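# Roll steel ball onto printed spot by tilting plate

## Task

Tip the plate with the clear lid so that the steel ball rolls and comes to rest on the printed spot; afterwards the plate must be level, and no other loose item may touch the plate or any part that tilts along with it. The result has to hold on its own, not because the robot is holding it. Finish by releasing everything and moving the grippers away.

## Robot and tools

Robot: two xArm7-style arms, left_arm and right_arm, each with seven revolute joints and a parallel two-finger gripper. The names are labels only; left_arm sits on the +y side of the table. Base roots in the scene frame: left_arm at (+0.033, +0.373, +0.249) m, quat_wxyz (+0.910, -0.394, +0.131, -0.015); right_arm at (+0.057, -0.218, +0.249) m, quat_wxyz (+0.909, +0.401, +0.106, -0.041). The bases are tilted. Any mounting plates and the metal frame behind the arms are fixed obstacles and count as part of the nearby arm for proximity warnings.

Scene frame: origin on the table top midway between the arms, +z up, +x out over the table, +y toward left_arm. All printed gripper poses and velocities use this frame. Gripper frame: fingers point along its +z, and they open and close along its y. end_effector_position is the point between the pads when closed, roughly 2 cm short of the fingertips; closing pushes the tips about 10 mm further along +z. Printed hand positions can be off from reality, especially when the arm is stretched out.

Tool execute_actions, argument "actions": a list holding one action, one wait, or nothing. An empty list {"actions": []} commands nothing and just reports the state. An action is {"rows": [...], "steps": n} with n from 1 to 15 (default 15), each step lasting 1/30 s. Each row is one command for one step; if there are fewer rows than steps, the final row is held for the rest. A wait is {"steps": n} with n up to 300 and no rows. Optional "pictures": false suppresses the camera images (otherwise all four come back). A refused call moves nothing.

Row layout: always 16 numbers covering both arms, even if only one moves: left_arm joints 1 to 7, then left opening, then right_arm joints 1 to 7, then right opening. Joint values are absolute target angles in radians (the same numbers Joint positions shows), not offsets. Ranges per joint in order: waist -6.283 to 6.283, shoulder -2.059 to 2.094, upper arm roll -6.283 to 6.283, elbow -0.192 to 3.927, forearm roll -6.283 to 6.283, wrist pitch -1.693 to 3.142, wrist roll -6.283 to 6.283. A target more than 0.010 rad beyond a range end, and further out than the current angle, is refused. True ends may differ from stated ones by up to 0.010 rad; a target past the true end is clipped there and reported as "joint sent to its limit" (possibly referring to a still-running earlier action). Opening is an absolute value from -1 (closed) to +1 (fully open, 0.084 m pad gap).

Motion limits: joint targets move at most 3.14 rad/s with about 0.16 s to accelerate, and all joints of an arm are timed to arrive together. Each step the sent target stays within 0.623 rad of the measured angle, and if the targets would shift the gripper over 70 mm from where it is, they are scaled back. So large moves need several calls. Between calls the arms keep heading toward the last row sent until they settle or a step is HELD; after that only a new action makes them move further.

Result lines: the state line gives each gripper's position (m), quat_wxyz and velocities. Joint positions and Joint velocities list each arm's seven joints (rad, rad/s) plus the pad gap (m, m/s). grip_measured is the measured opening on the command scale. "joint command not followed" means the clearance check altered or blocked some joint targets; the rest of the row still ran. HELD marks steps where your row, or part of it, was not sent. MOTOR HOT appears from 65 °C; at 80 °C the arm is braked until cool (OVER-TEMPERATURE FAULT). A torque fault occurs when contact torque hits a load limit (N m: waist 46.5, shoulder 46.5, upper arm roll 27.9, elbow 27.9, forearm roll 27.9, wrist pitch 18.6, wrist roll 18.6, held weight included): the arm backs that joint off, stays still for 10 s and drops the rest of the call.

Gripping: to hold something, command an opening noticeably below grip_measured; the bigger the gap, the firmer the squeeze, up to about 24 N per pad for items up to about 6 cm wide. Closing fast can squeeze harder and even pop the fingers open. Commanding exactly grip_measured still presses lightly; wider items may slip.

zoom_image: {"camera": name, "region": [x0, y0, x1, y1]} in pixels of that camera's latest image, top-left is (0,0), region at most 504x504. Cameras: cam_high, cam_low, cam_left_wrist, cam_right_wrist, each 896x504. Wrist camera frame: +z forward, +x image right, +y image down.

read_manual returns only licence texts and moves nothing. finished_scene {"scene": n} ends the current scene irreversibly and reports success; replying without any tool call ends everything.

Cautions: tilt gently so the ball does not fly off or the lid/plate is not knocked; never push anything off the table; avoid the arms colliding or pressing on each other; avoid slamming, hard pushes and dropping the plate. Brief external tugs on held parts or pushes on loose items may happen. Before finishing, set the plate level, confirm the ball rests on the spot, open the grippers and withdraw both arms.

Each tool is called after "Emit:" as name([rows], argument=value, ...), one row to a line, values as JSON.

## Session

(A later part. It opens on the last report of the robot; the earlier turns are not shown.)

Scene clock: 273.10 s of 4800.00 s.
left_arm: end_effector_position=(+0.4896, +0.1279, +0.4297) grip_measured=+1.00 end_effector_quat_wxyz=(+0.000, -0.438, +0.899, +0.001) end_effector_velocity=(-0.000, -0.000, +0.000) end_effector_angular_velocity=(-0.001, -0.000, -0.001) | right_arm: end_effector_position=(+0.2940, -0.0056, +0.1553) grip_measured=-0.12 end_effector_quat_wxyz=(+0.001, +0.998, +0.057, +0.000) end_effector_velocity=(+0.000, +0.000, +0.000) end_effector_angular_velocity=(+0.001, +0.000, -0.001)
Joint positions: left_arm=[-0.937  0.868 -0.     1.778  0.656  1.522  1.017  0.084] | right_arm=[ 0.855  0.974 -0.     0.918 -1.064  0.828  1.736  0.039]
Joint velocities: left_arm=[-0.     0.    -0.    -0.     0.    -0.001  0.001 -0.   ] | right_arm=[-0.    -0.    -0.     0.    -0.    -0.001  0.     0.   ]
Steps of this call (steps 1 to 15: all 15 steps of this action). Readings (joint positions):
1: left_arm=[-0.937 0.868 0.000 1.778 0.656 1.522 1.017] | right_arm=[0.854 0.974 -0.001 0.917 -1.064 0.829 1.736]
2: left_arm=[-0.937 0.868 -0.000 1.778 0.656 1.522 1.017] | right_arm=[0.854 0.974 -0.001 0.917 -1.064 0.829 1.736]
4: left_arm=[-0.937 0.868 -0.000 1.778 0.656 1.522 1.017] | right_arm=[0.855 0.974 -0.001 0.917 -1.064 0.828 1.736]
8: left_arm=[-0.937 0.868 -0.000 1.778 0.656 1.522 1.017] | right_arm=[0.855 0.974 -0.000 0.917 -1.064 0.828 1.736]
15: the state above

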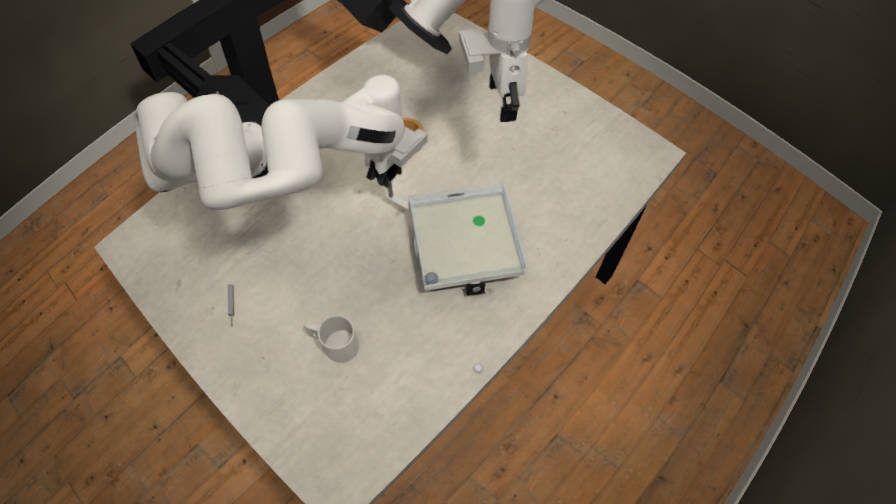

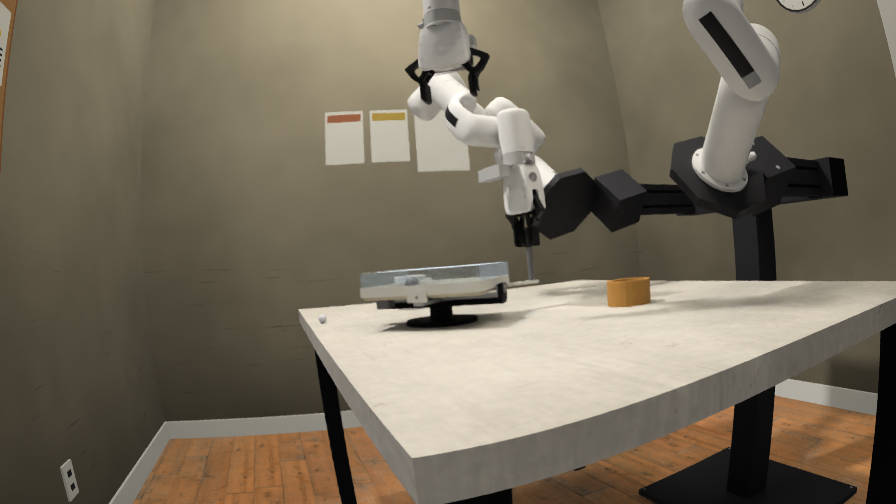

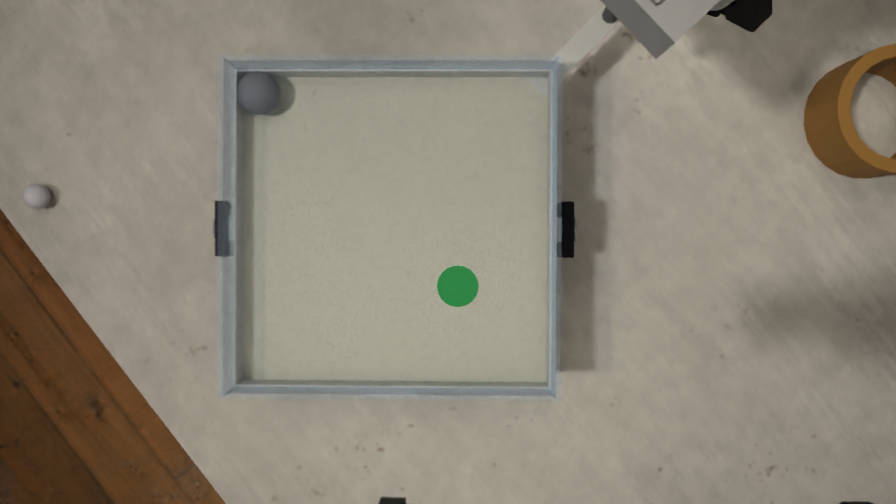

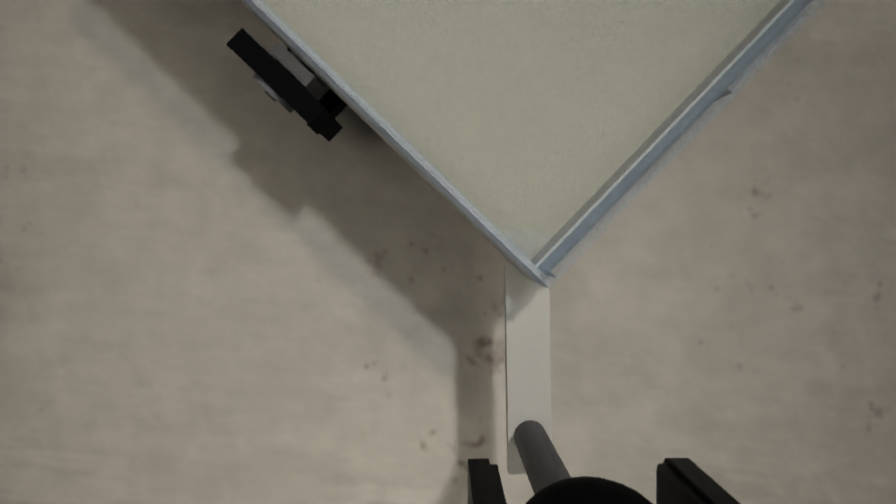

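Emit:
execute_actions([
  {"rows": [[-0.937,0.868,0,1.778,0.656,1.522,1.017,1,0.8863,1.0088,0,0.9606,-1.0157,0.8732,1.7194,-0.5]], "steps": 15},
], pictures=false)

Emit:
execute_actions([
  {"rows": [[-0.937,0.868,0,1.778,0.656,1.522,1.017,1,0.8863,1.0088,0,0.9606,-1.0157,0.8732,1.7194,-0.5]], "steps": 15},
], pictures=true)

Emit:
execute_actions([
  {"rows": [[-0.937,0.868,0,1.778,0.656,1.522,1.017,1,0.8863,1.0088,0,0.9606,-1.0157,0.8732,1.7194,-0.5]], "steps": 15},
], pictures=true)

Emit:
execute_actions([
  {"steps": 30},
], pictures=true)

Scene clock: 300.83 s of 4800.00 s.
left_arm: end_effector_position=(+0.4896, +0.1279, +0.4297) grip_measured=+1.00 end_effector_quat_wxyz=(+0.000, -0.438, +0.899, +0.001) end_effector_velocity=(+0.000, +0.001, -0.000) end_effector_angular_velocity=(+0.003, -0.000, +0.001) | right_arm: end_effector_position=(+0.2938, -0.0012, +0.1562) grip_measured=-0.12 end_effector_quat_wxyz=(+0.022, +0.998, +0.056, +0.001) end_effector_velocity=(-0.001, +0.000, -0.000) end_effector_angular_velocity=(-0.005, +0.000, -0.000)
Joint positions: left_arm=[-0.937  0.868 -0.     1.778  0.656  1.522  1.017  0.084] | right_arm=[ 0.886  1.008 -0.     0.961 -1.016  0.873  1.72   0.039]
Joint velocities: left_arm=[-0.     0.     0.001  0.     0.001  0.002 -0.    -0.   ] | right_arm=[ 0.003  0.004 -0.     0.004  0.005  0.004 -0.001  0.   ]
Steps of this call (steps 1 to 15: the robot went on to your last target; steps 16 to 90: nothing new was sent; then 24.23 s passed at rest; steps 91 to 105: all 15 steps of this action). Readings (joint positions):
91: left_arm=[-0.937 0.868 0.000 1.778 0.656 1.522 1.017] | right_arm=[0.855 0.974 0.000 0.919 -1.064 0.828 1.736]
92: left_arm=[-0.937 0.868 -0.000 1.778 0.656 1.522 1.017] | right_arm=[0.858 0.977 -0.000 0.922 -1.059 0.832 1.734]
94: left_arm=[-0.937 0.868 -0.000 1.778 0.656 1.522 1.017] | right_arm=[0.870 0.991 0.000 0.940 -1.040 0.850 1.728]
98: left_arm=[-0.937 0.868 0.000 1.778 0.656 1.522 1.017] | right_arm=[0.883 1.005 0.000 0.957 -1.021 0.868 1.721]
105: the state above

Scene clock: 301.33 s of 4800.00 s.
left_arm: end_effector_position=(+0.4896, +0.1279, +0.4297) grip_measured=+1.00 end_effector_quat_wxyz=(+0.000, -0.438, +0.899, +0.001) end_effector_velocity=(+0.000, +0.000, -0.000) end_effector_angular_velocity=(+0.001, -0.002, -0.001) | right_arm: end_effector_position=(+0.2936, -0.0012, +0.1560) grip_measured=-0.12 end_effector_quat_wxyz=(+0.022, +0.998, +0.057, +0.001) end_effector_velocity=(+0.000, -0.000, -0.000) end_effector_angular_velocity=(+0.000, -0.000, +0.000)
Joint positions: left_arm=[-0.937  0.868  0.     1.778  0.656  1.522  1.017  0.084] | right_arm=[ 0.886  1.008 -0.     0.961 -1.016  0.873  1.719  0.039]
Joint velocities: left_arm=[ 0.    -0.    -0.    -0.     0.002 -0.     0.     0.   ] | right_arm=[-0.001  0.001  0.     0.    -0.002 -0.     0.001  0.   ]
Steps of this call (steps 1 to 15: all 15 steps of this action). Readings (joint positions):
1: left_arm=[-0.937 0.868 0.000 1.778 0.656 1.522 1.017] | right_arm=[0.886 1.008 -0.000 0.961 -1.016 0.873 1.719]
2: left_arm=[-0.937 0.868 -0.000 1.778 0.656 1.522 1.017] | right_arm=[0.886 1.008 -0.000 0.961 -1.016 0.873 1.719]
4: left_arm=[-0.937 0.868 -0.000 1.778 0.656 1.522 1.017] | right_arm=[0.886 1.008 -0.000 0.961 -1.016 0.873 1.719]
8: left_arm=[-0.937 0.868 -0.000 1.778 0.656 1.522 1.017] | right_arm=[0.886 1.008 -0.000 0.961 -1.016 0.873 1.719]
15: the state above

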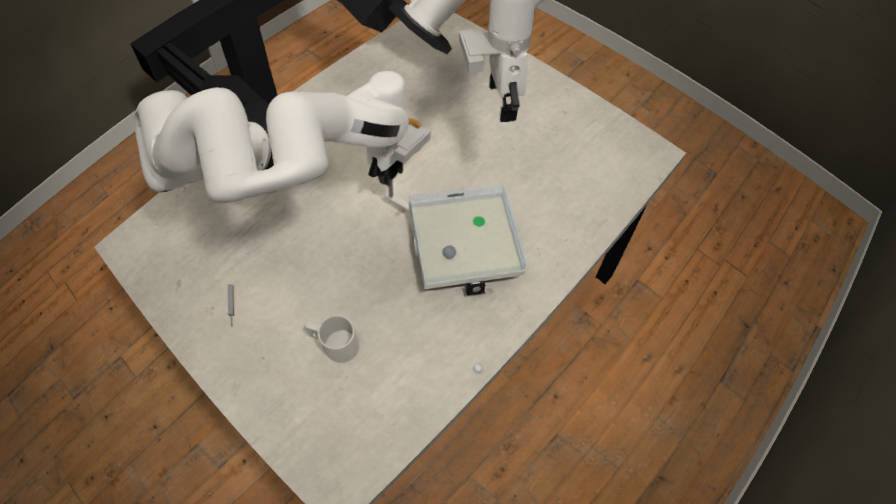

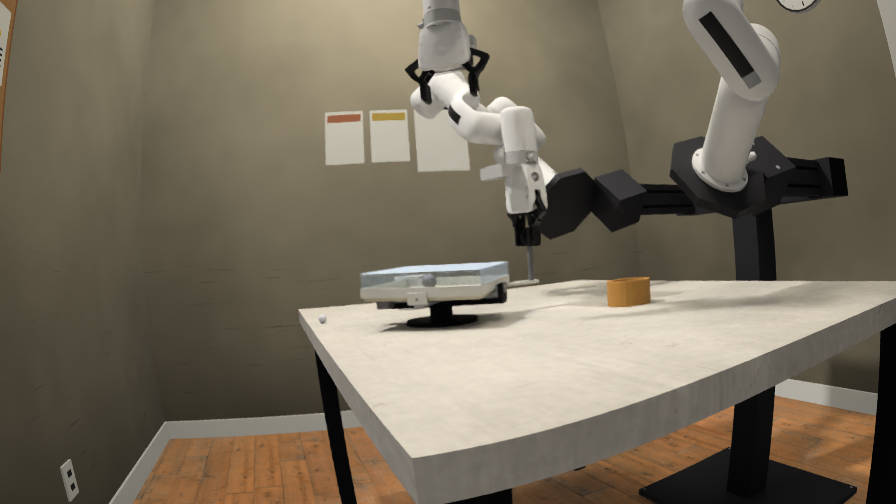

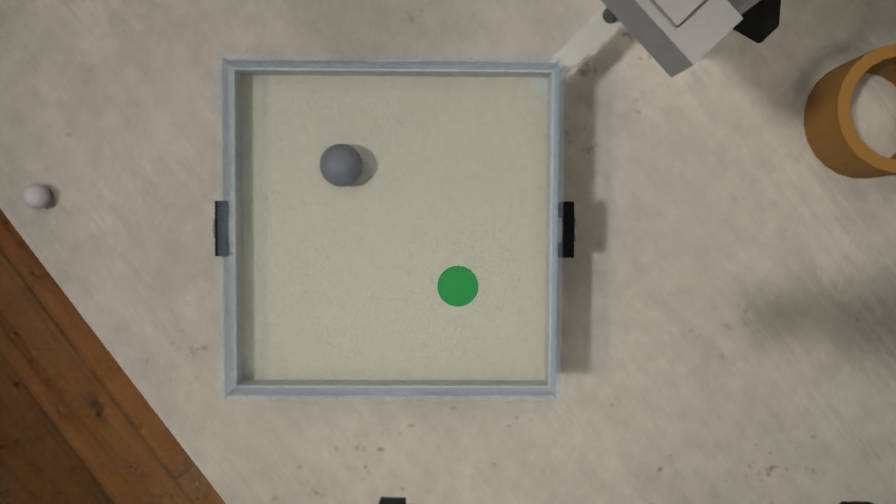

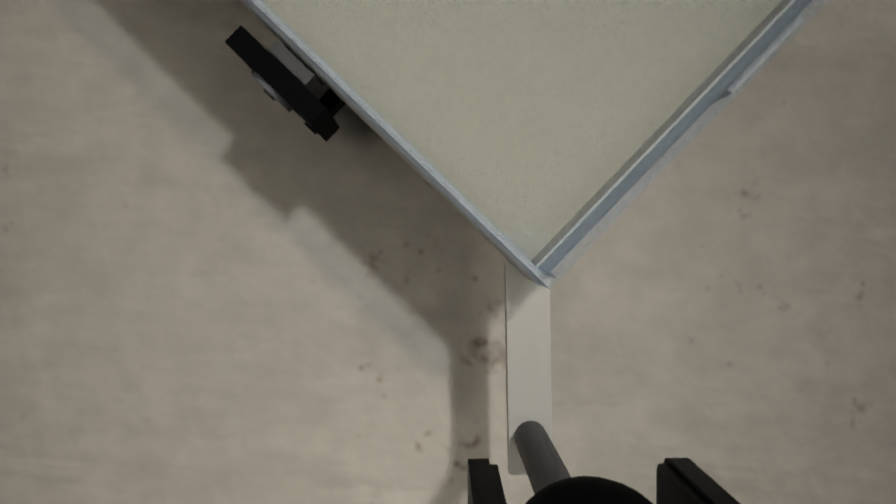

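Scene clock: 301.83 s of 4800.00 s.
left_arm: end_effector_position=(+0.4896, +0.1279, +0.4297) grip_measured=+1.00 end_effector_quat_wxyz=(+0.000, -0.438, +0.899, +0.001) end_effector_velocity=(+0.001, +0.000, -0.000) end_effector_angular_velocity=(-0.000, -0.002, +0.001) | right_arm: end_effector_position=(+0.2934, -0.0012, +0.1560) grip_measured=-0.12 end_effector_quat_wxyz=(+0.022, +0.998, +0.057, +0.001) end_effector_velocity=(-0.000, +0.000, +0.000) end_effector_angular_velocity=(+0.001, +0.001, -0.001)
Joint positions: left_arm=[-0.937  0.868 -0.     1.778  0.656  1.522  1.017  0.084] | right_arm=[ 0.886  1.009 -0.     0.961 -1.016  0.873  1.719  0.039]
Joint velocities: left_arm=[ 0.001 -0.    -0.    -0.     0.003 -0.001 -0.     0.   ] | right_arm=[ 0.     0.     0.     0.     0.001 -0.001  0.001 -0.   ]
Steps of this call (steps 1 to 15: all 15 steps of this action). Readings (joint positions):
1: left_arm=[-0.937 0.868 -0.000 1.778 0.656 1.522 1.017] | right_arm=[0.886 1.008 -0.000 0.961 -1.016 0.873 1.719]
2: left_arm=[-0.937 0.868 0.000 1.778 0.656 1.522 1.017] | right_arm=[0.886 1.008 -0.000 0.961 -1.016 0.873 1.719]
4: left_arm=[-0.937 0.868 0.000 1.778 0.656 1.522 1.017] | right_arm=[0.886 1.009 -0.000 0.961 -1.016 0.873 1.719]
8: left_arm=[-0.937 0.868 -0.000 1.778 0.656 1.522 1.017] | right_arm=[0.886 1.009 -0.000 0.961 -1.016 0.873 1.719]
15: the state above

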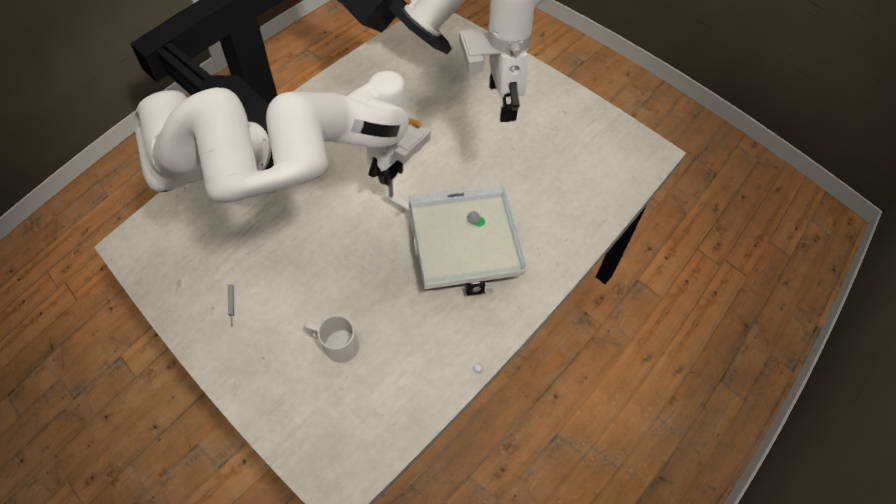

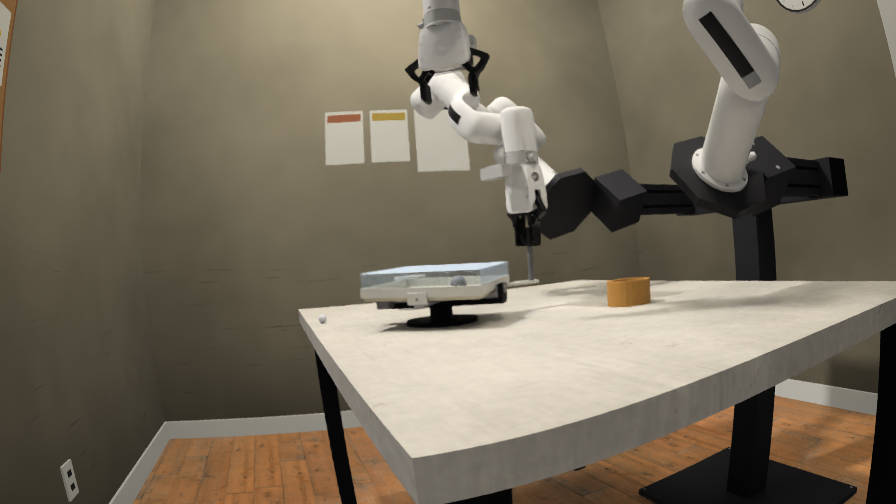

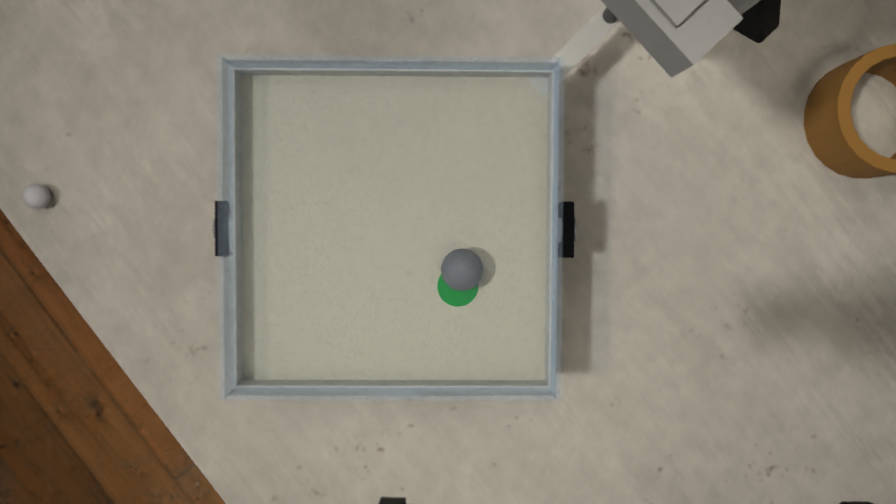

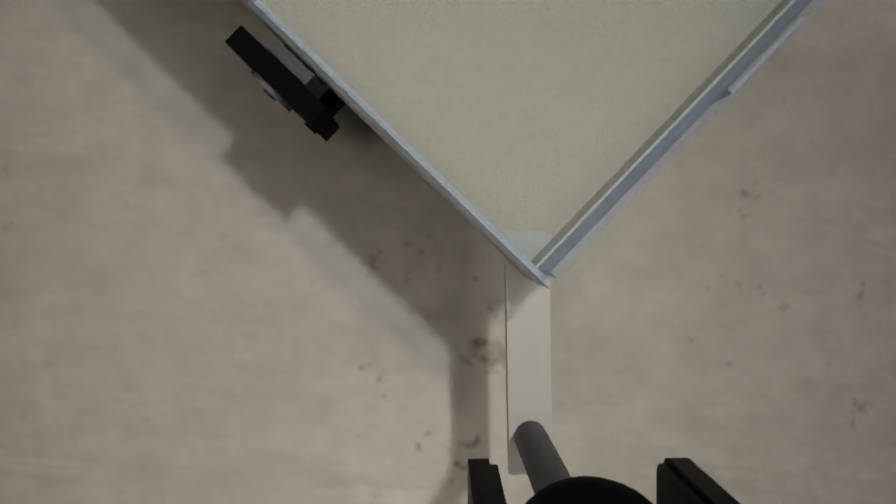

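Scene clock: 302.83 s of 4800.00 s.
left_arm: end_effector_position=(+0.4896, +0.1279, +0.4297) grip_measured=+1.00 end_effector_quat_wxyz=(+0.000, -0.438, +0.899, +0.001) end_effector_velocity=(+0.001, +0.001, -0.000) end_effector_angular_velocity=(+0.002, -0.000, +0.000) | right_arm: end_effector_position=(+0.2933, -0.0013, +0.1559) grip_measured=-0.12 end_effector_quat_wxyz=(+0.022, +0.998, +0.057, +0.001) end_effector_velocity=(-0.000, +0.001, +0.000) end_effector_angular_velocity=(+0.001, -0.000, +0.000)
Joint positions: left_arm=[-0.937  0.868 -0.     1.778  0.656  1.522  1.017  0.084] | right_arm=[ 0.886  1.009 -0.     0.961 -1.016  0.873  1.719  0.039]
Joint velocities: left_arm=[ 0.    -0.     0.001 -0.     0.001  0.001  0.     0.   ] | right_arm=[ 0.001  0.     0.     0.001  0.001 -0.001 -0.    -0.   ]
Steps of this call (steps 1 to 15: the robot went on to your last target; steps 16 to 30: nothing new was sent). Readings (joint positions):
1: left_arm=[-0.937 0.868 -0.000 1.778 0.656 1.522 1.017] | right_arm=[0.886 1.009 -0.000 0.961 -1.016 0.873 1.719]
2: left_arm=[-0.937 0.868 -0.000 1.778 0.656 1.522 1.017] | right_arm=[0.886 1.009 -0.000 0.961 -1.016 0.873 1.719]
4: left_arm=[-0.937 0.868 -0.000 1.778 0.656 1.522 1.017] | right_arm=[0.886 1.009 -0.000 0.961 -1.016 0.873 1.719]
8: left_arm=[-0.937 0.868 -0.000 1.778 0.656 1.522 1.017] | right_arm=[0.886 1.009 -0.000 0.961 -1.016 0.873 1.719]
30: the state above
All arms were judged still, so your last target was given up. Only a new action makes them travel on or press farther. Fingers that are still opening or closing keep moving.

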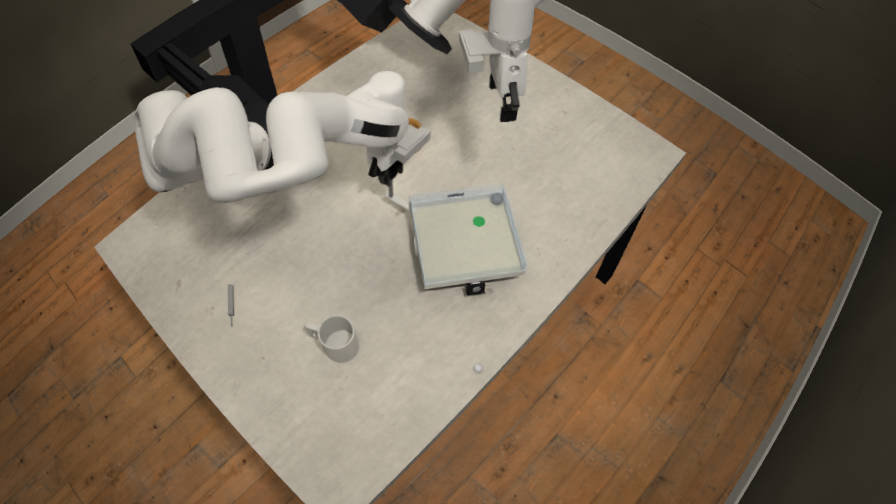

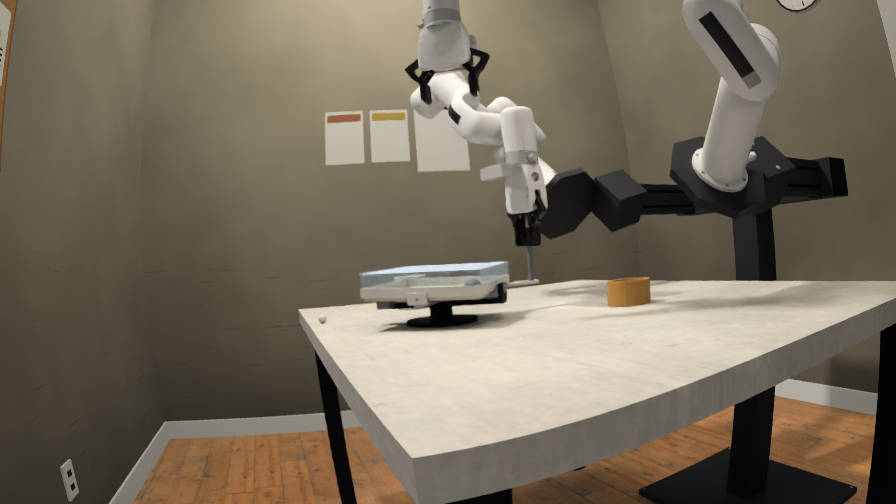

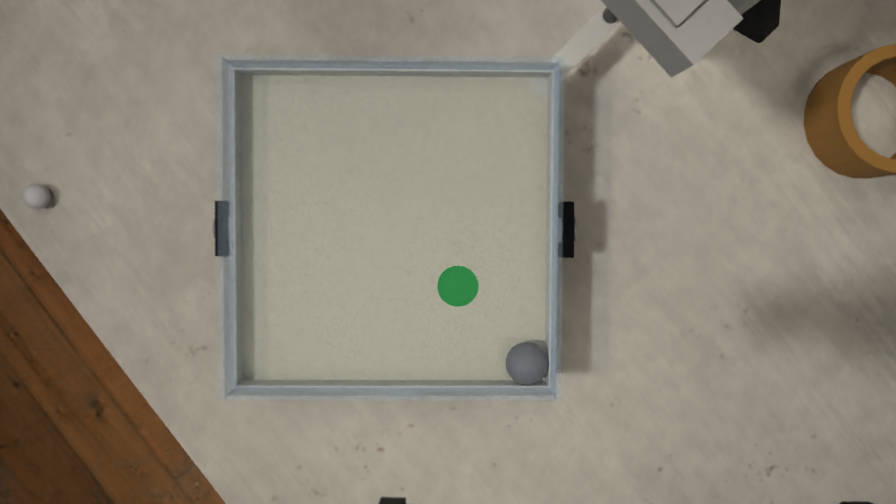

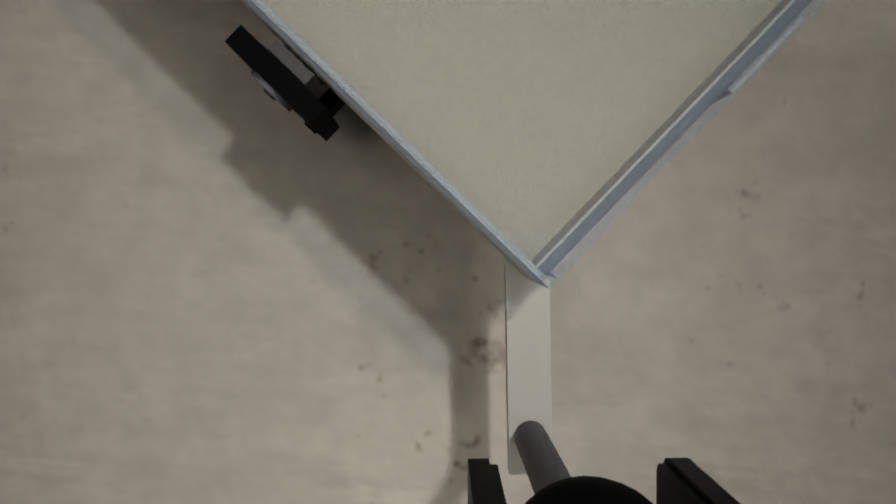

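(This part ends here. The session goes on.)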